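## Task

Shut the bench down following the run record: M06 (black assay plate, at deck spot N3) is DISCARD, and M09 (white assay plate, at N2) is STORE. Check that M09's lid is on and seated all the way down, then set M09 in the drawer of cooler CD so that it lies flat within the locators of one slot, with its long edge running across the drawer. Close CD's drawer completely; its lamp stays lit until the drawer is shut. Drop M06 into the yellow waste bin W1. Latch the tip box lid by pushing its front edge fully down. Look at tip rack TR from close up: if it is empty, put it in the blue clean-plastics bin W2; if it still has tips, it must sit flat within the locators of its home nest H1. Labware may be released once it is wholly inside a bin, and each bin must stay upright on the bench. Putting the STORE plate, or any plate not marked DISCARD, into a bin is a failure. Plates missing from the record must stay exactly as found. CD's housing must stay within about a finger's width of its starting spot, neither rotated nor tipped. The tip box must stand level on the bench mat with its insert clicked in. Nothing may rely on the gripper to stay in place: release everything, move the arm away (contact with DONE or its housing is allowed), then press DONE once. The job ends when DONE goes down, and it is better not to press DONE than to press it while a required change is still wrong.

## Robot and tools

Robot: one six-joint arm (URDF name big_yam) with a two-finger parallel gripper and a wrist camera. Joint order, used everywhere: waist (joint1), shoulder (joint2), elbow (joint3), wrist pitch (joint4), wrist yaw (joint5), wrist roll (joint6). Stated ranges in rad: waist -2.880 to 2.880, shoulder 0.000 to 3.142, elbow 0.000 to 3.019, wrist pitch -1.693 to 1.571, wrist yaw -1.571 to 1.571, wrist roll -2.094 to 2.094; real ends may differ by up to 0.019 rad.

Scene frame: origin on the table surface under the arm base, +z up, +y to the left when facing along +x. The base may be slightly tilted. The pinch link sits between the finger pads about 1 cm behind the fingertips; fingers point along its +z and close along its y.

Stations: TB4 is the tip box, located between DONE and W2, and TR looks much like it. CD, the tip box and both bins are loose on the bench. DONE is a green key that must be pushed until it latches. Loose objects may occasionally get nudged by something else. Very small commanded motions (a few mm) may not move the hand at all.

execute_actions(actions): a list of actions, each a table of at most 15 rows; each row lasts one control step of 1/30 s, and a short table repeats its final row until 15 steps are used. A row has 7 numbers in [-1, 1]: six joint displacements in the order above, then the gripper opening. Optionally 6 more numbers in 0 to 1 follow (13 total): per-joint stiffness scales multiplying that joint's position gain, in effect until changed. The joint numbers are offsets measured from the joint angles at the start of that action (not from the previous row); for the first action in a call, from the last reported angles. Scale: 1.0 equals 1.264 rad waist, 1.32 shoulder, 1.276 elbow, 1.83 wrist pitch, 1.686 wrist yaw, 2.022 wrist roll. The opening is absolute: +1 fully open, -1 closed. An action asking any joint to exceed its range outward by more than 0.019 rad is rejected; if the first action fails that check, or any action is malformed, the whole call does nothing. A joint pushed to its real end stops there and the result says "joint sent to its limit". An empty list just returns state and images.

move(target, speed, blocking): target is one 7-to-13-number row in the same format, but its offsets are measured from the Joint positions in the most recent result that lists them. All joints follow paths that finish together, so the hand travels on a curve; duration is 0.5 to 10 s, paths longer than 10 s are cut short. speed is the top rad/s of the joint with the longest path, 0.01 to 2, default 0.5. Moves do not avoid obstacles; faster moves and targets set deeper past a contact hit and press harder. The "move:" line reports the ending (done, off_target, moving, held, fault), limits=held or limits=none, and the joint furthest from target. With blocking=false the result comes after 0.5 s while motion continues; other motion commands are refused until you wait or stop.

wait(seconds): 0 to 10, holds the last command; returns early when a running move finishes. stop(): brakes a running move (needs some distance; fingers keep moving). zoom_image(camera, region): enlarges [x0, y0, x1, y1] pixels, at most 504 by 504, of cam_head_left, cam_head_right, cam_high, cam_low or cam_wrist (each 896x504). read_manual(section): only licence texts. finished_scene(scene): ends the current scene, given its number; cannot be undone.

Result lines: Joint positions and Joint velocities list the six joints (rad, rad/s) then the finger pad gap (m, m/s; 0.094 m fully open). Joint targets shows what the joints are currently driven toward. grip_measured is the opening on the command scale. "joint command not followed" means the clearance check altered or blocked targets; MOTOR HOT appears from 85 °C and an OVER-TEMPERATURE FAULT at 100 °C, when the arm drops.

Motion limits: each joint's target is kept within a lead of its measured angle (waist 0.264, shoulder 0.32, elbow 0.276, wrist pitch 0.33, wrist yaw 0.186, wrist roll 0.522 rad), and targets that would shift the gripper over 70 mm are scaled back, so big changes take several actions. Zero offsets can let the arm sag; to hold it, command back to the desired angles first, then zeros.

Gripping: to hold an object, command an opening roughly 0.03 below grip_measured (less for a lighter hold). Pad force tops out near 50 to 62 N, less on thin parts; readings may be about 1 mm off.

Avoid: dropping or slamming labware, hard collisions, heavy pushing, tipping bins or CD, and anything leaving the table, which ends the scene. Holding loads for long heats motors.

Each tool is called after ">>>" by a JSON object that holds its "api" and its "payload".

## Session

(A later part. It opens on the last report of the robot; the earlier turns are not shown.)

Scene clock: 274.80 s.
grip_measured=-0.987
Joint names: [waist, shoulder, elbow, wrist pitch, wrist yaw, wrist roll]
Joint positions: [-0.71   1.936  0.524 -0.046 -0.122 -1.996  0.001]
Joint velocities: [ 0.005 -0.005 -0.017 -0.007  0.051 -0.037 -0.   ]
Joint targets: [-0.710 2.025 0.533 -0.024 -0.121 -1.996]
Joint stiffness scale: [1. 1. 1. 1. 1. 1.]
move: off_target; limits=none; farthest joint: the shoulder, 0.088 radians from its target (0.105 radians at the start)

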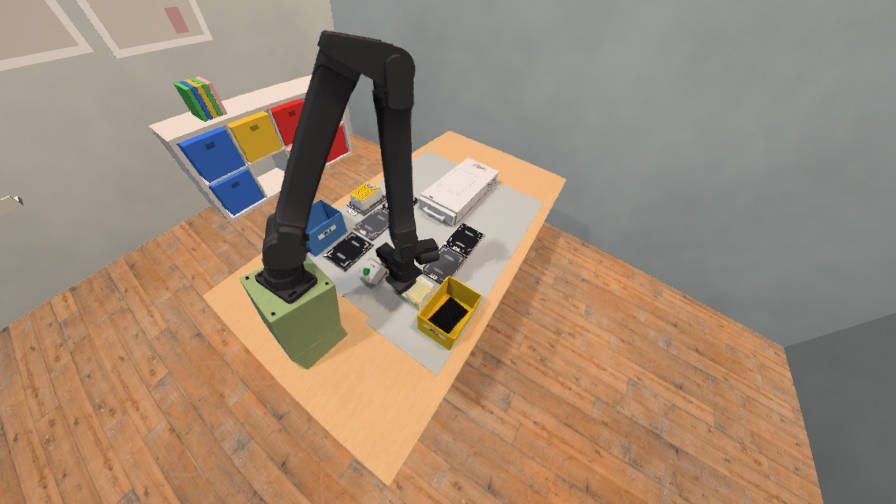

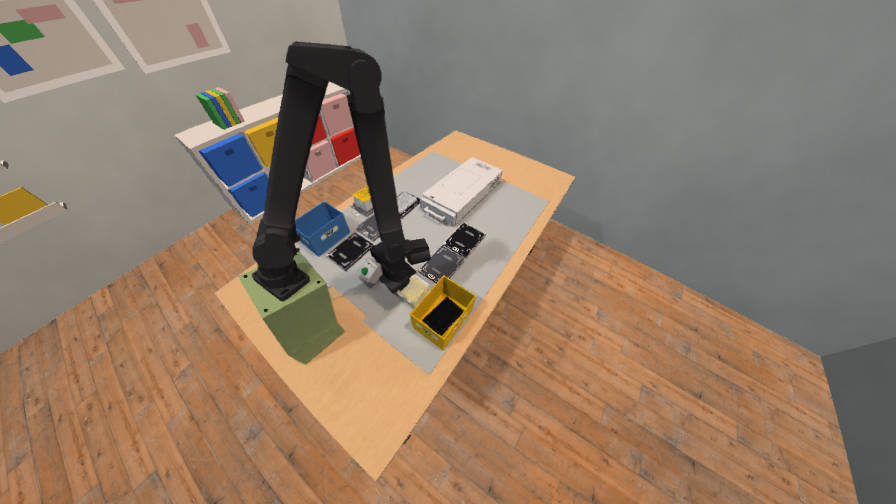

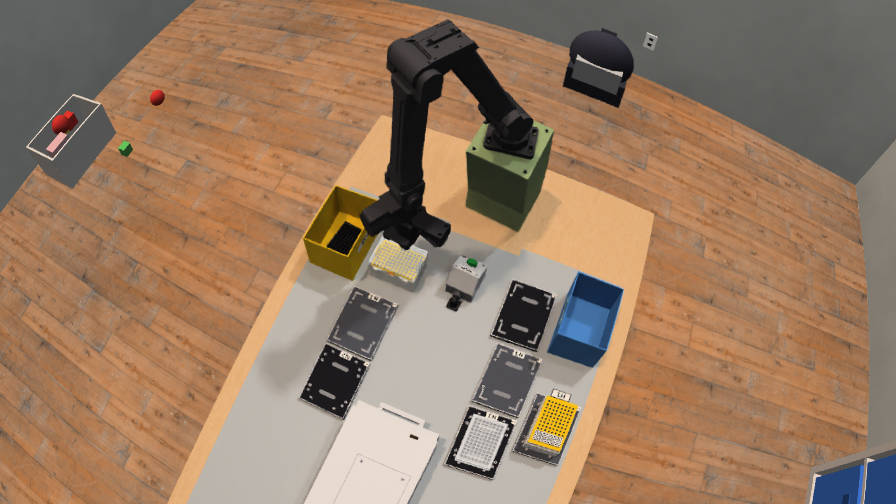

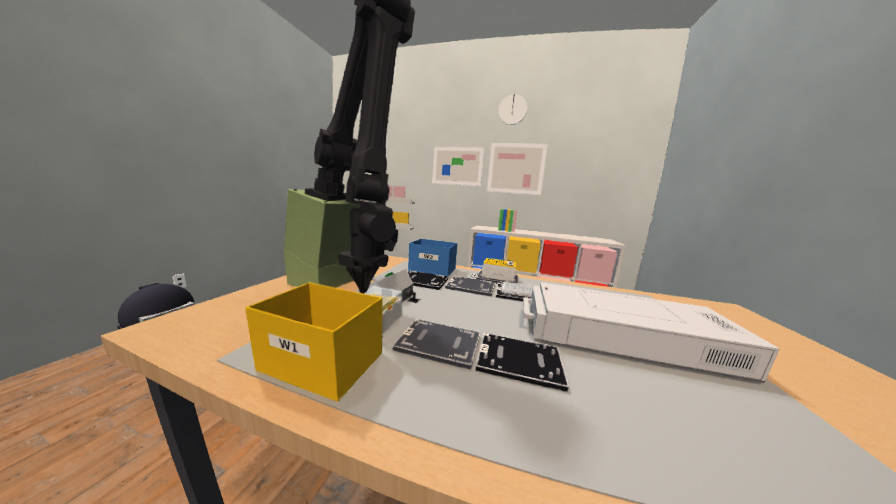

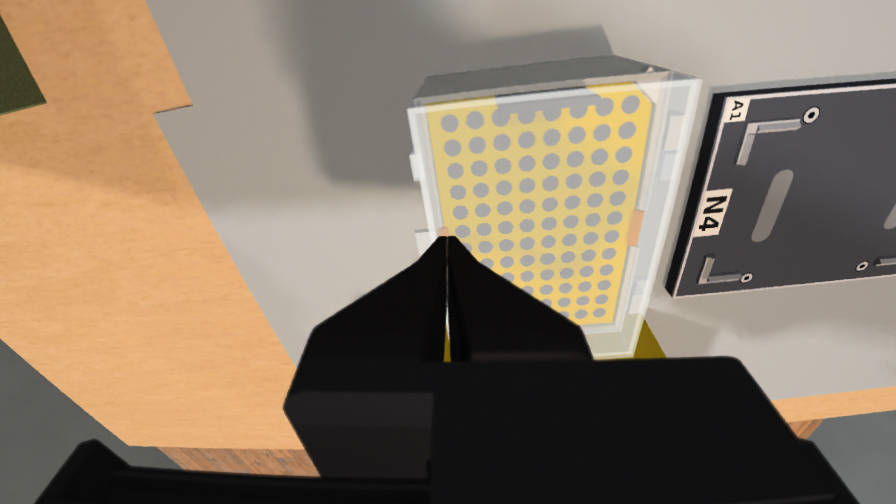

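>>> {"api": "move", "payload": {"target": [0,0.09,0.008,0.014,0,0,-1], "speed": 0.1}}

>>> {"api": "move", "payload": {"target": [0.1,-0.2,0,-0.12,0,0.3,-1], "speed": 0.3}}

>>> {"api": "zoom_image", "payload": {"camera": "cam_head_right", "region": [370,255,450,315]}}

Scene clock: 280.57 s.
grip_measured=-0.987
Joint names: [waist, shoulder, elbow, wrist pitch, wrist yaw, wrist roll]
Joint positions: [-0.71   1.938  0.526 -0.045 -0.122 -1.996  0.001]
Joint velocities: [-0.015  0.005  0.002  0.007 -0.022  0.022  0.001]
Joint targets: [-0.710 2.055 0.534 -0.020 -0.122 -1.996]
Joint stiffness scale: [1. 1. 1. 1. 1. 1.]
move: off_target; limits=none; farthest joint: the shoulder, 0.117 radians from its target (0.119 radians at the start)

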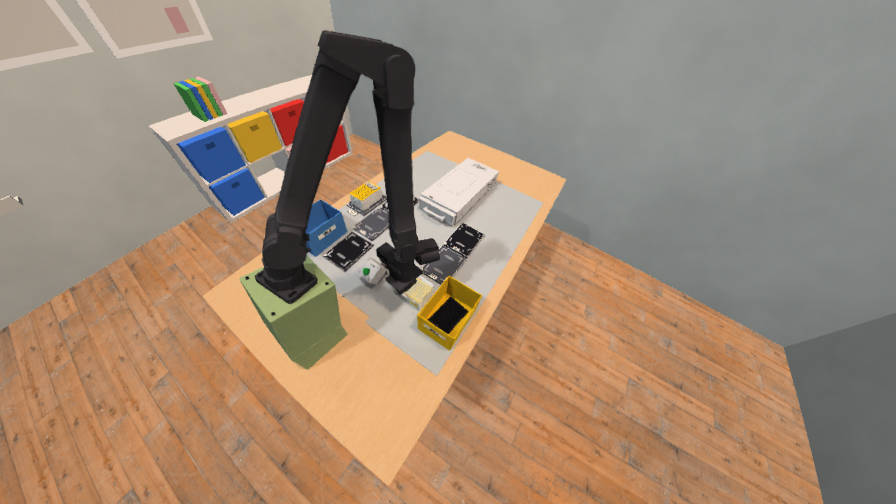

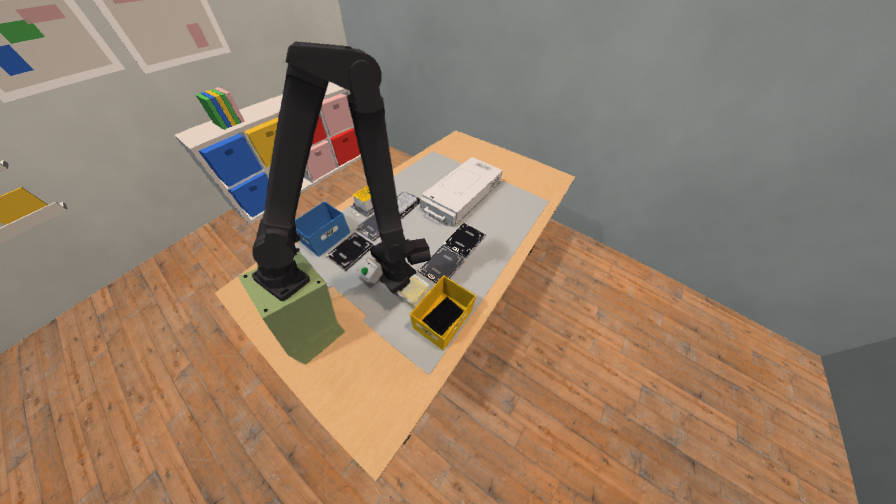

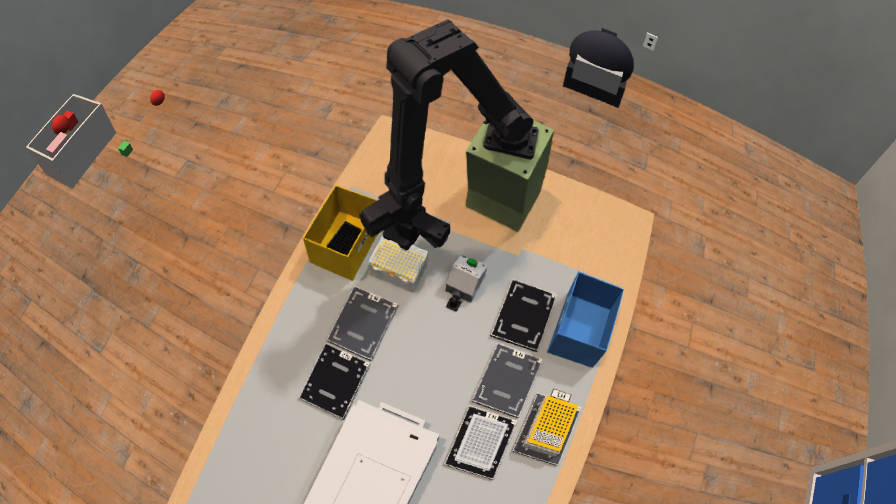

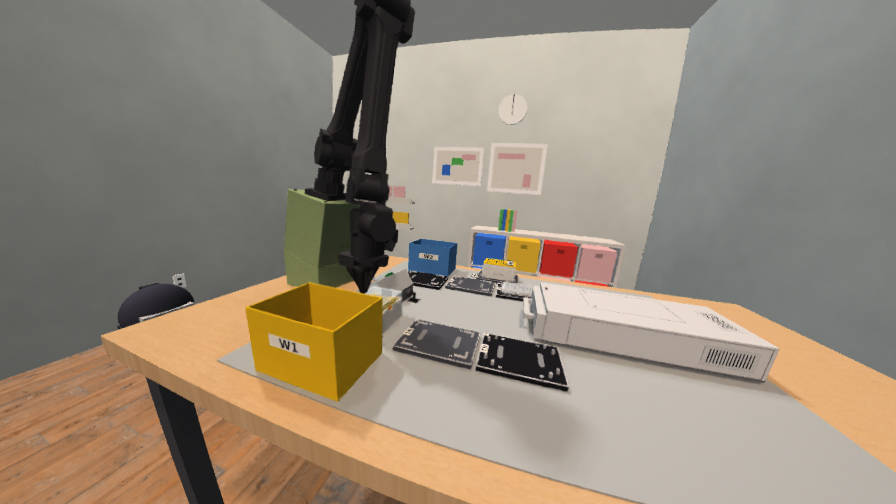

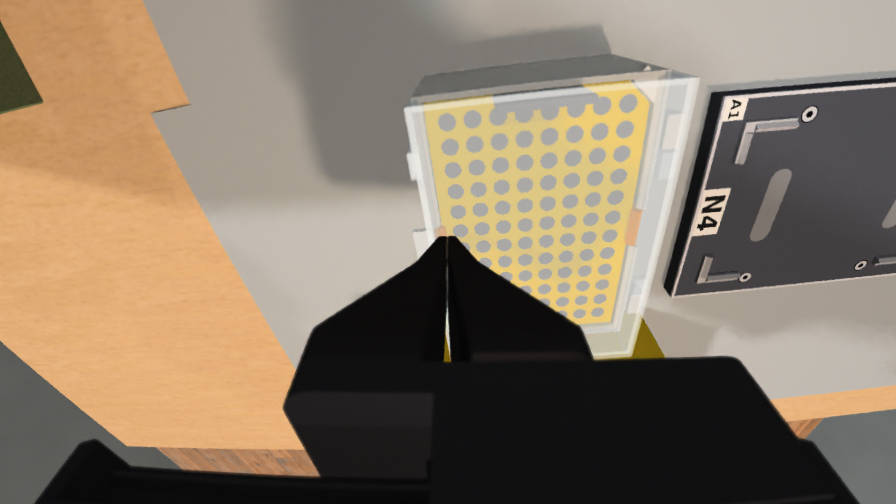

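Scene clock: 283.27 s.
grip_measured=-0.987
Joint names: [waist, shoulder, elbow, wrist pitch, wrist yaw, wrist roll]
Joint positions: [-0.594  1.68   0.525 -0.248 -0.122 -1.404  0.001]
Joint velocities: [-0.015 -0.005 -0.002  0.002  0.007 -0.007  0.   ]
Joint targets: [-0.583 1.674 0.526 -0.264 -0.122 -1.390]
Joint stiffness scale: [1. 1. 1. 1. 1. 1.]
move: done; limits=none; farthest joint: the wrist pitch, 0.016 radians from its target (0.220 radians at the start)

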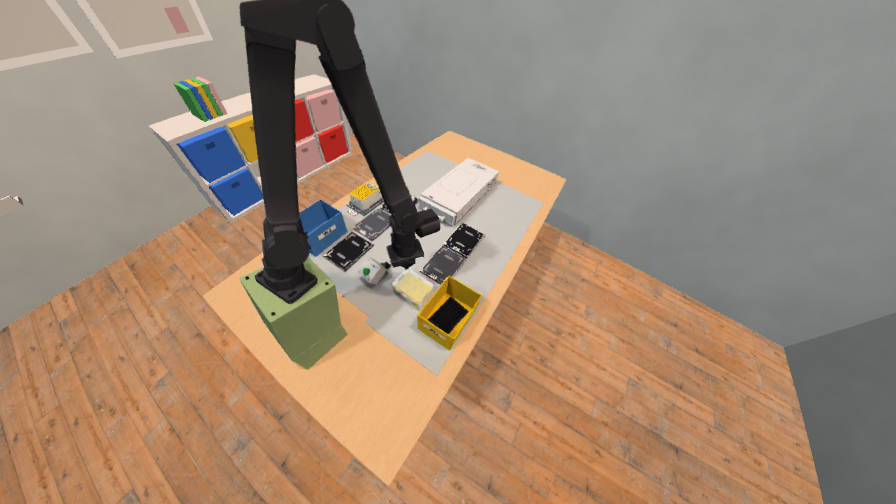

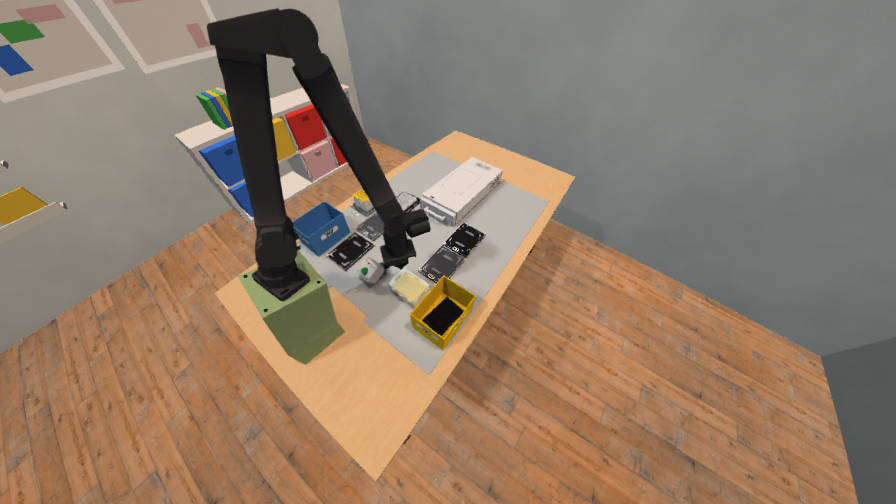

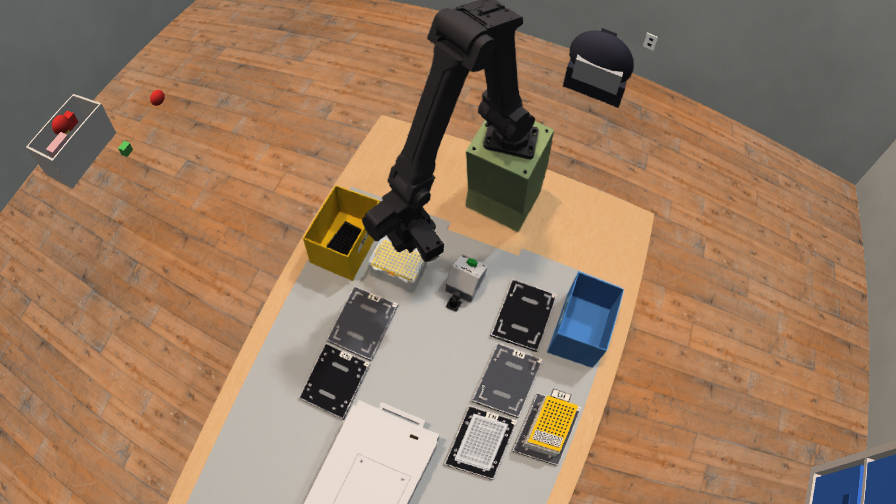

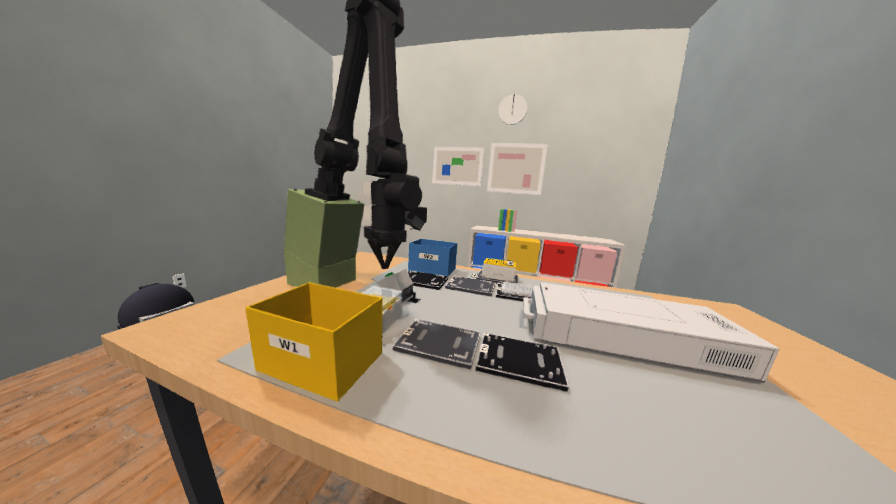

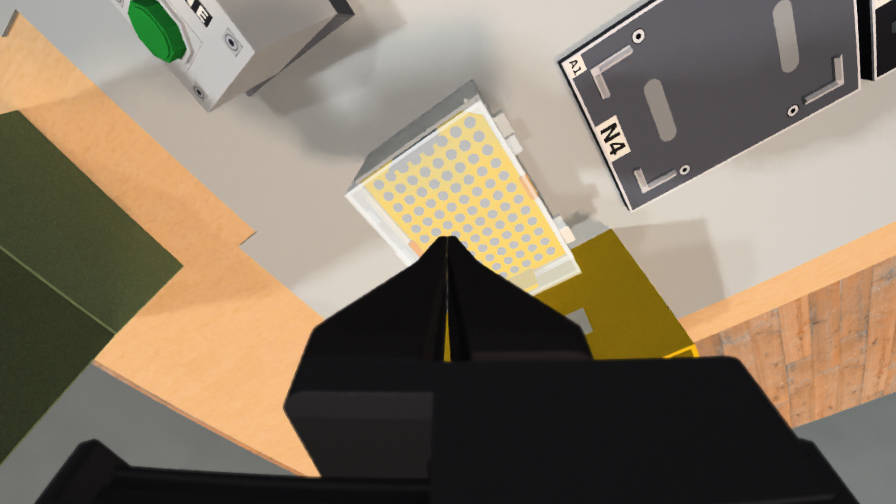

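Region (370, 255, 450, 315) of cam_head_right's 896x504 image, scaled by 6.300, with more detail than that image has; it fills the top 378 rows of this view, and the rest is white.

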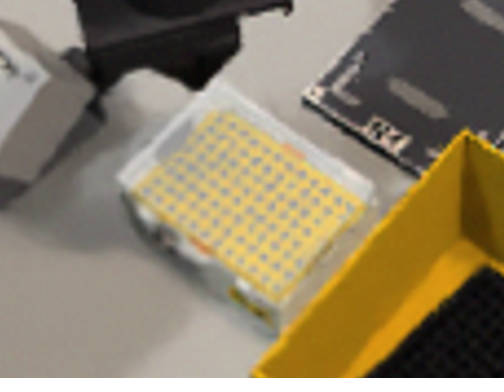

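>>> {"api": "move", "payload": {"target": [0.8,0.31,0.82,-0.347,0.118,0.954,1], "speed": 0.7}}

Scene clock: 292.37 s.
grip_measured=+1.000
Joint names: [waist, shoulder, elbow, wrist pitch, wrist yaw, wrist roll]
Joint positions: [ 0.429  2.055  1.539 -0.867  0.074  0.51   0.094]
Joint velocities: [-0.015 -0.015  0.002  0.007 -0.022 -0.066  0.   ]
Joint targets: [0.417 2.089 1.571 -0.883 0.077 0.525]
Joint stiffness scale: [1. 1. 1. 1. 1. 1.]
move: off_target; limits=none; farthest joint: the shoulder, 0.034 radians from its target (0.409 radians at the start)

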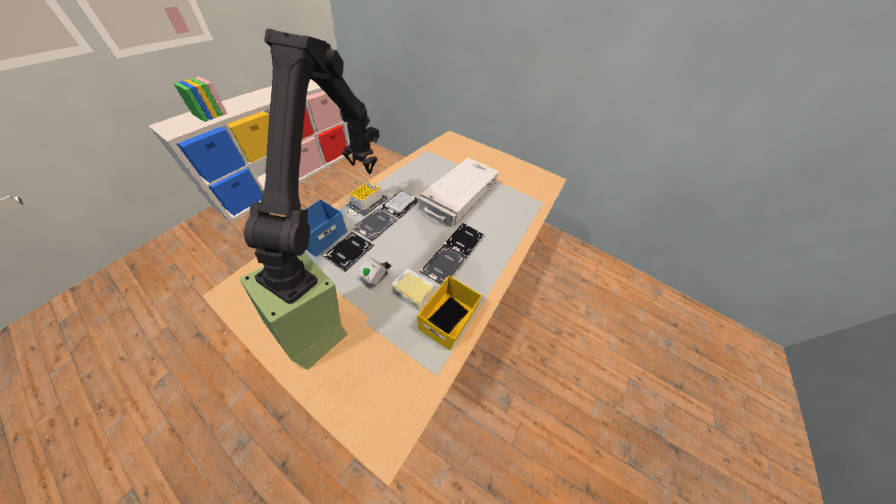

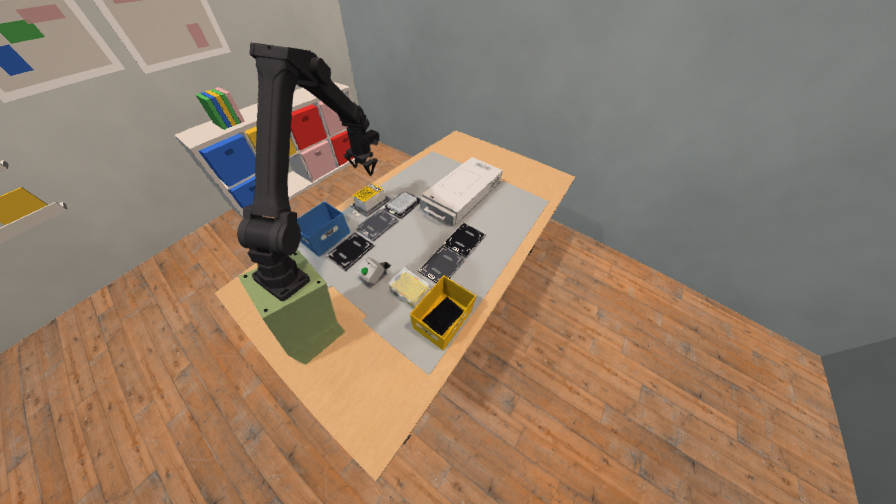

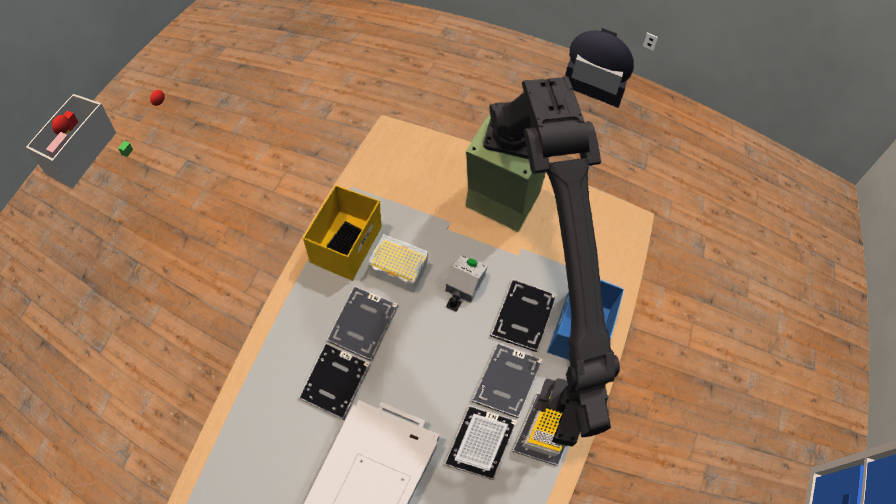

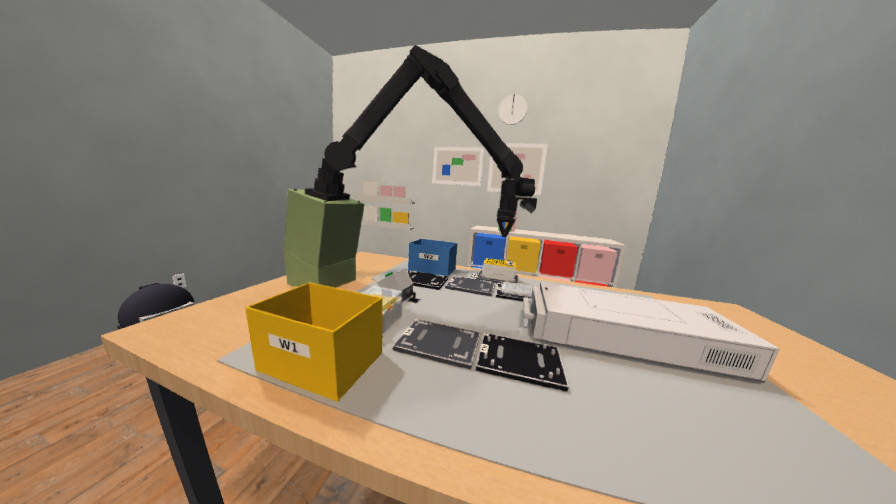

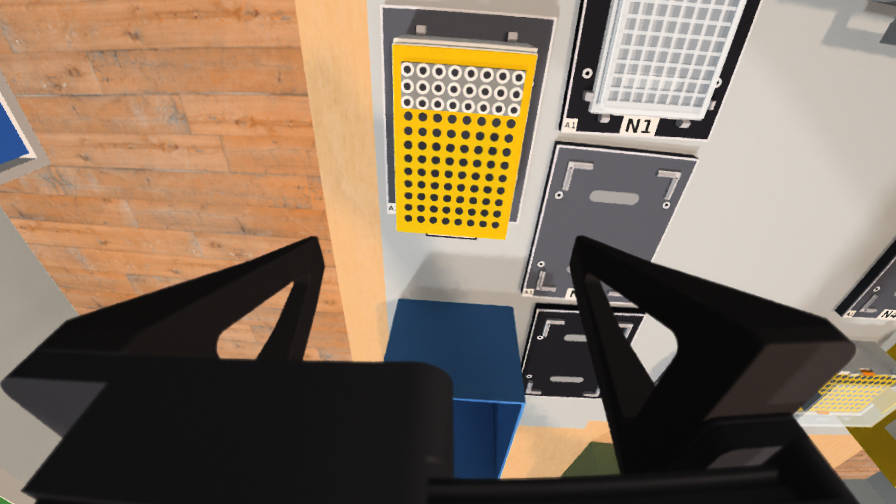

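>>> {"api": "zoom_image", "payload": {"camera": "cam_wrist", "region": [360,0,580,250]}}

>>> {"api": "zoom_image", "payload": {"camera": "cam_low", "region": [460,245,540,295]}}

>>> {"api": "zoom_image", "payload": {"camera": "cam_head_left", "region": [335,170,405,225]}}

Region (360, 0, 580, 250) of cam_wrist's 896x504 image, scaled by 2.016, with more detail than that image has; it fills the left 444 columns of this view, and the rest is white.

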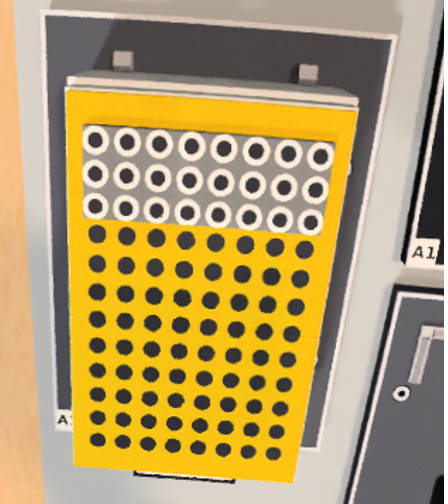

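Region (460, 245, 540, 295) of cam_low's 896x504 image, scaled by 6.300, with more detail than that image has; it fills the top 315 rows of this view, and the rest is white.

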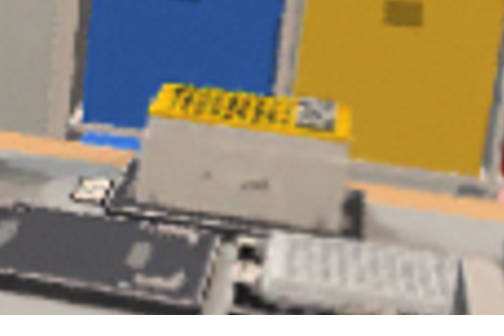

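Region (335, 170, 405, 225) of cam_head_left's 896x504 image, scaled by 7.200, with more detail than that image has; it fills the top 396 rows of this view, and the rest is white.

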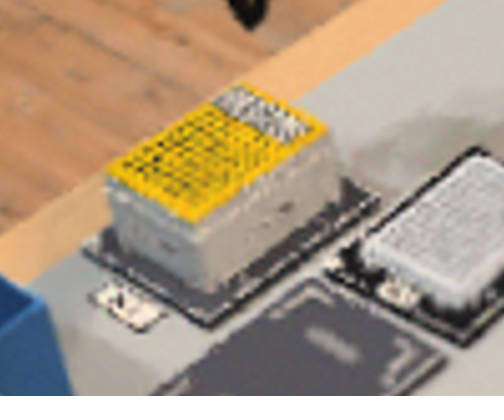

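>>> {"api": "move", "payload": {"target": [-0.022,0.108,0.015,0.067,0,0.025,1], "speed": 0.2}}

>>> {"api": "zoom_image", "payload": {"camera": "cam_wrist", "region": [300,0,600,120]}}

Scene clock: 304.57 s.
grip_measured=+1.000
Joint names: [waist, shoulder, elbow, wrist pitch, wrist yaw, wrist roll]
Joint positions: [ 0.412  2.175  1.539 -0.761  0.074  0.546  0.094]
Joint velocities: [-0.005 -0.015 -0.012  0.007 -0.022  0.007  0.   ]
Joint targets: [0.401 2.197 1.558 -0.745 0.074 0.560]
Joint stiffness scale: [1. 1. 1. 1. 1. 1.]
move: off_target; limits=none; farthest joint: the shoulder, 0.022 radians from its target (0.143 radians at the start)

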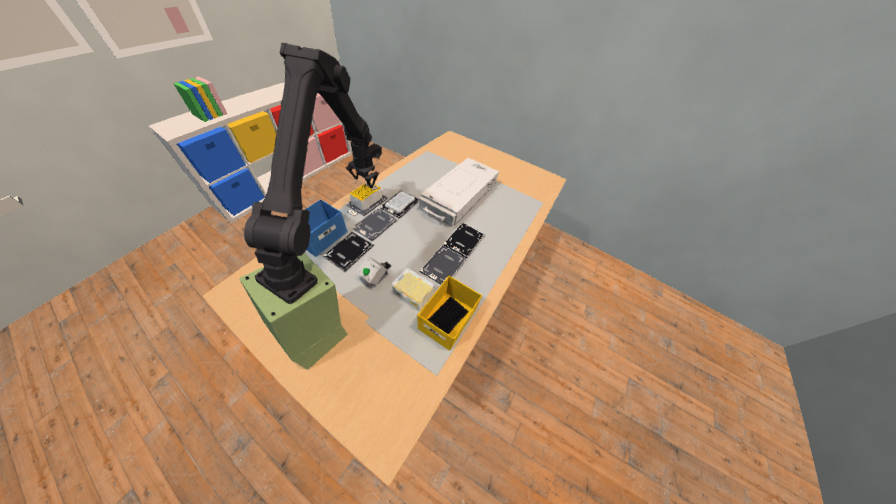

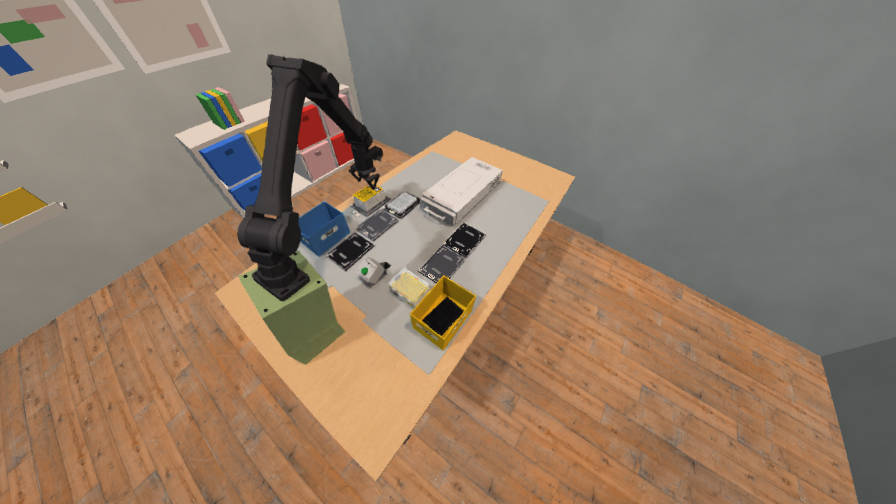

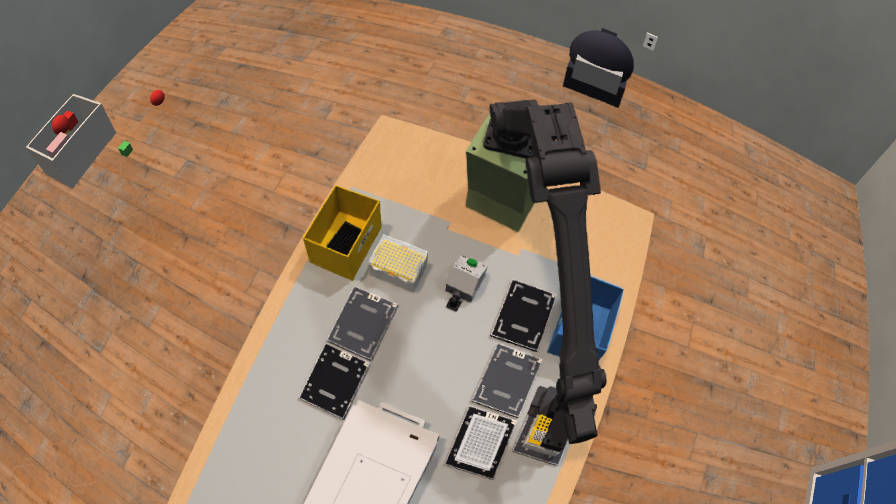

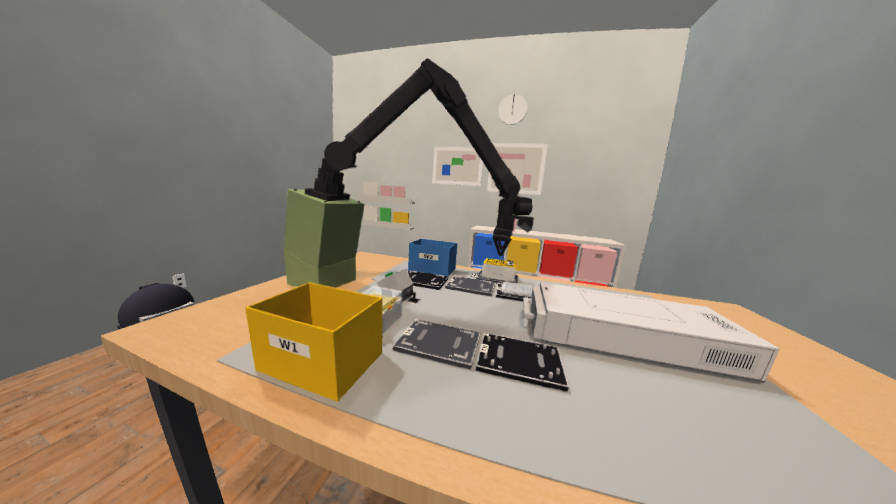

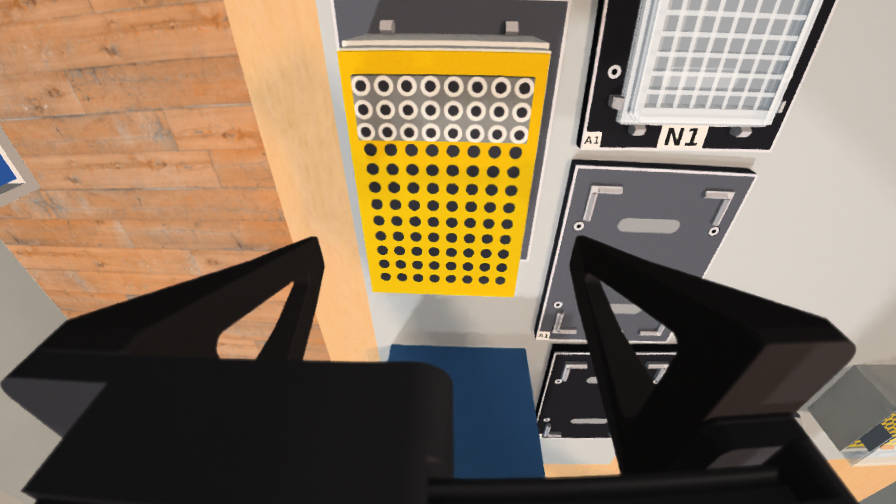

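Region (300, 0, 600, 120) of cam_wrist's 896x504 image, scaled by 1.680, with more detail than that image has; it fills the top 202 rows of this view, and the rest is white.

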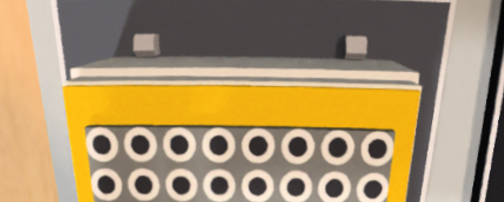

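>>> {"api": "move", "payload": {"target": [0.1,0.012,0.012,0,0,0.06,1], "speed": 0.3}}

>>> {"api": "zoom_image", "payload": {"camera": "cam_wrist", "region": [400,0,720,320]}}

Scene clock: 313.67 s.
grip_measured=+1.000
Joint names: [waist, shoulder, elbow, wrist pitch, wrist yaw, wrist roll]
Joint positions: [ 0.551  2.175  1.539 -0.761  0.074  0.652  0.094]
Joint velocities: [ 0.005 -0.015 -0.007  0.002  0.037  0.007  0.   ]
Joint targets: [0.539 2.191 1.554 -0.761 0.074 0.667]
Joint stiffness scale: [1. 1. 1. 1. 1. 1.]
move: done; limits=none; farthest joint: the shoulder, 0.015 radians from its target (0.015 radians at the start)

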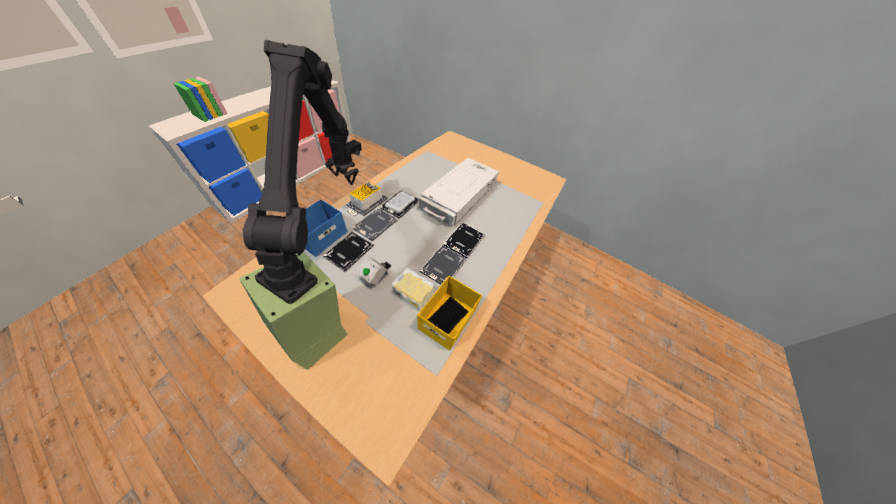

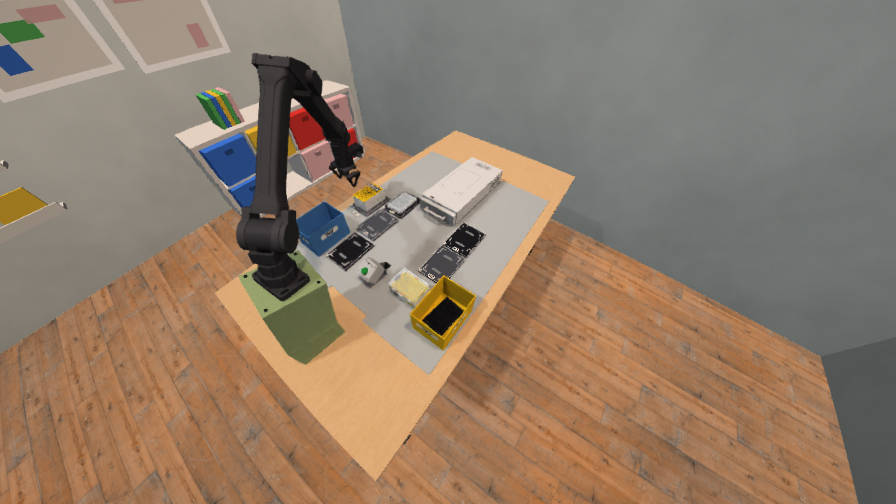

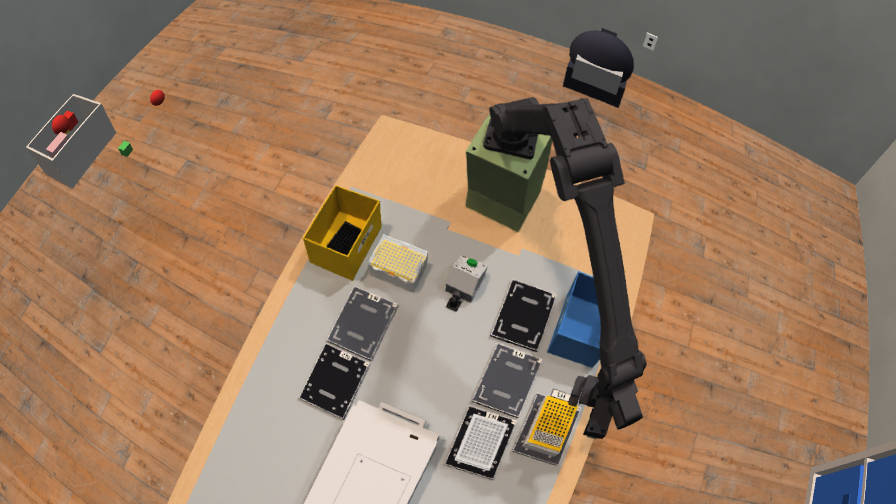

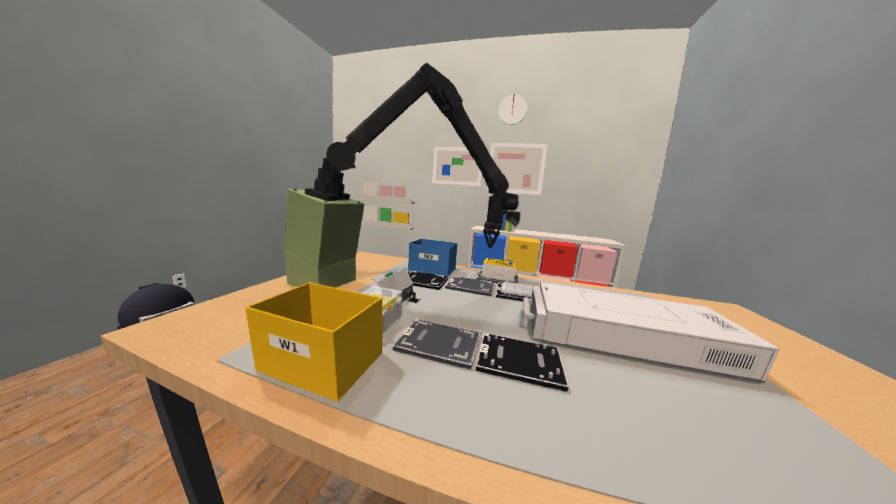

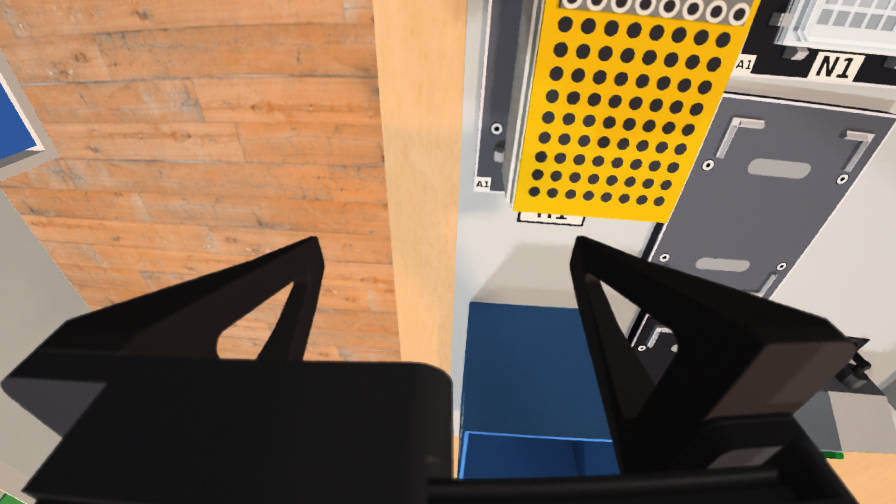

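Region (400, 0, 720, 320) of cam_wrist's 896x504 image, scaled by 1.575, with more detail than that image has.

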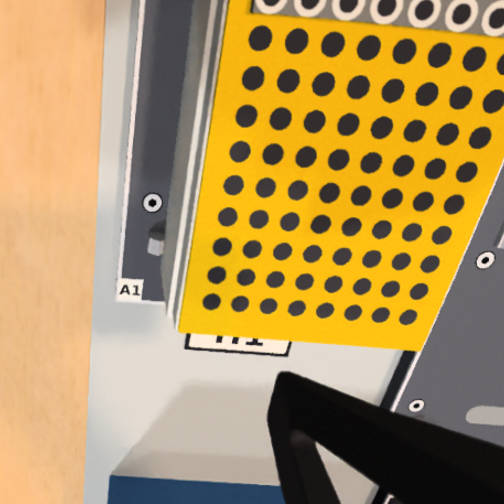

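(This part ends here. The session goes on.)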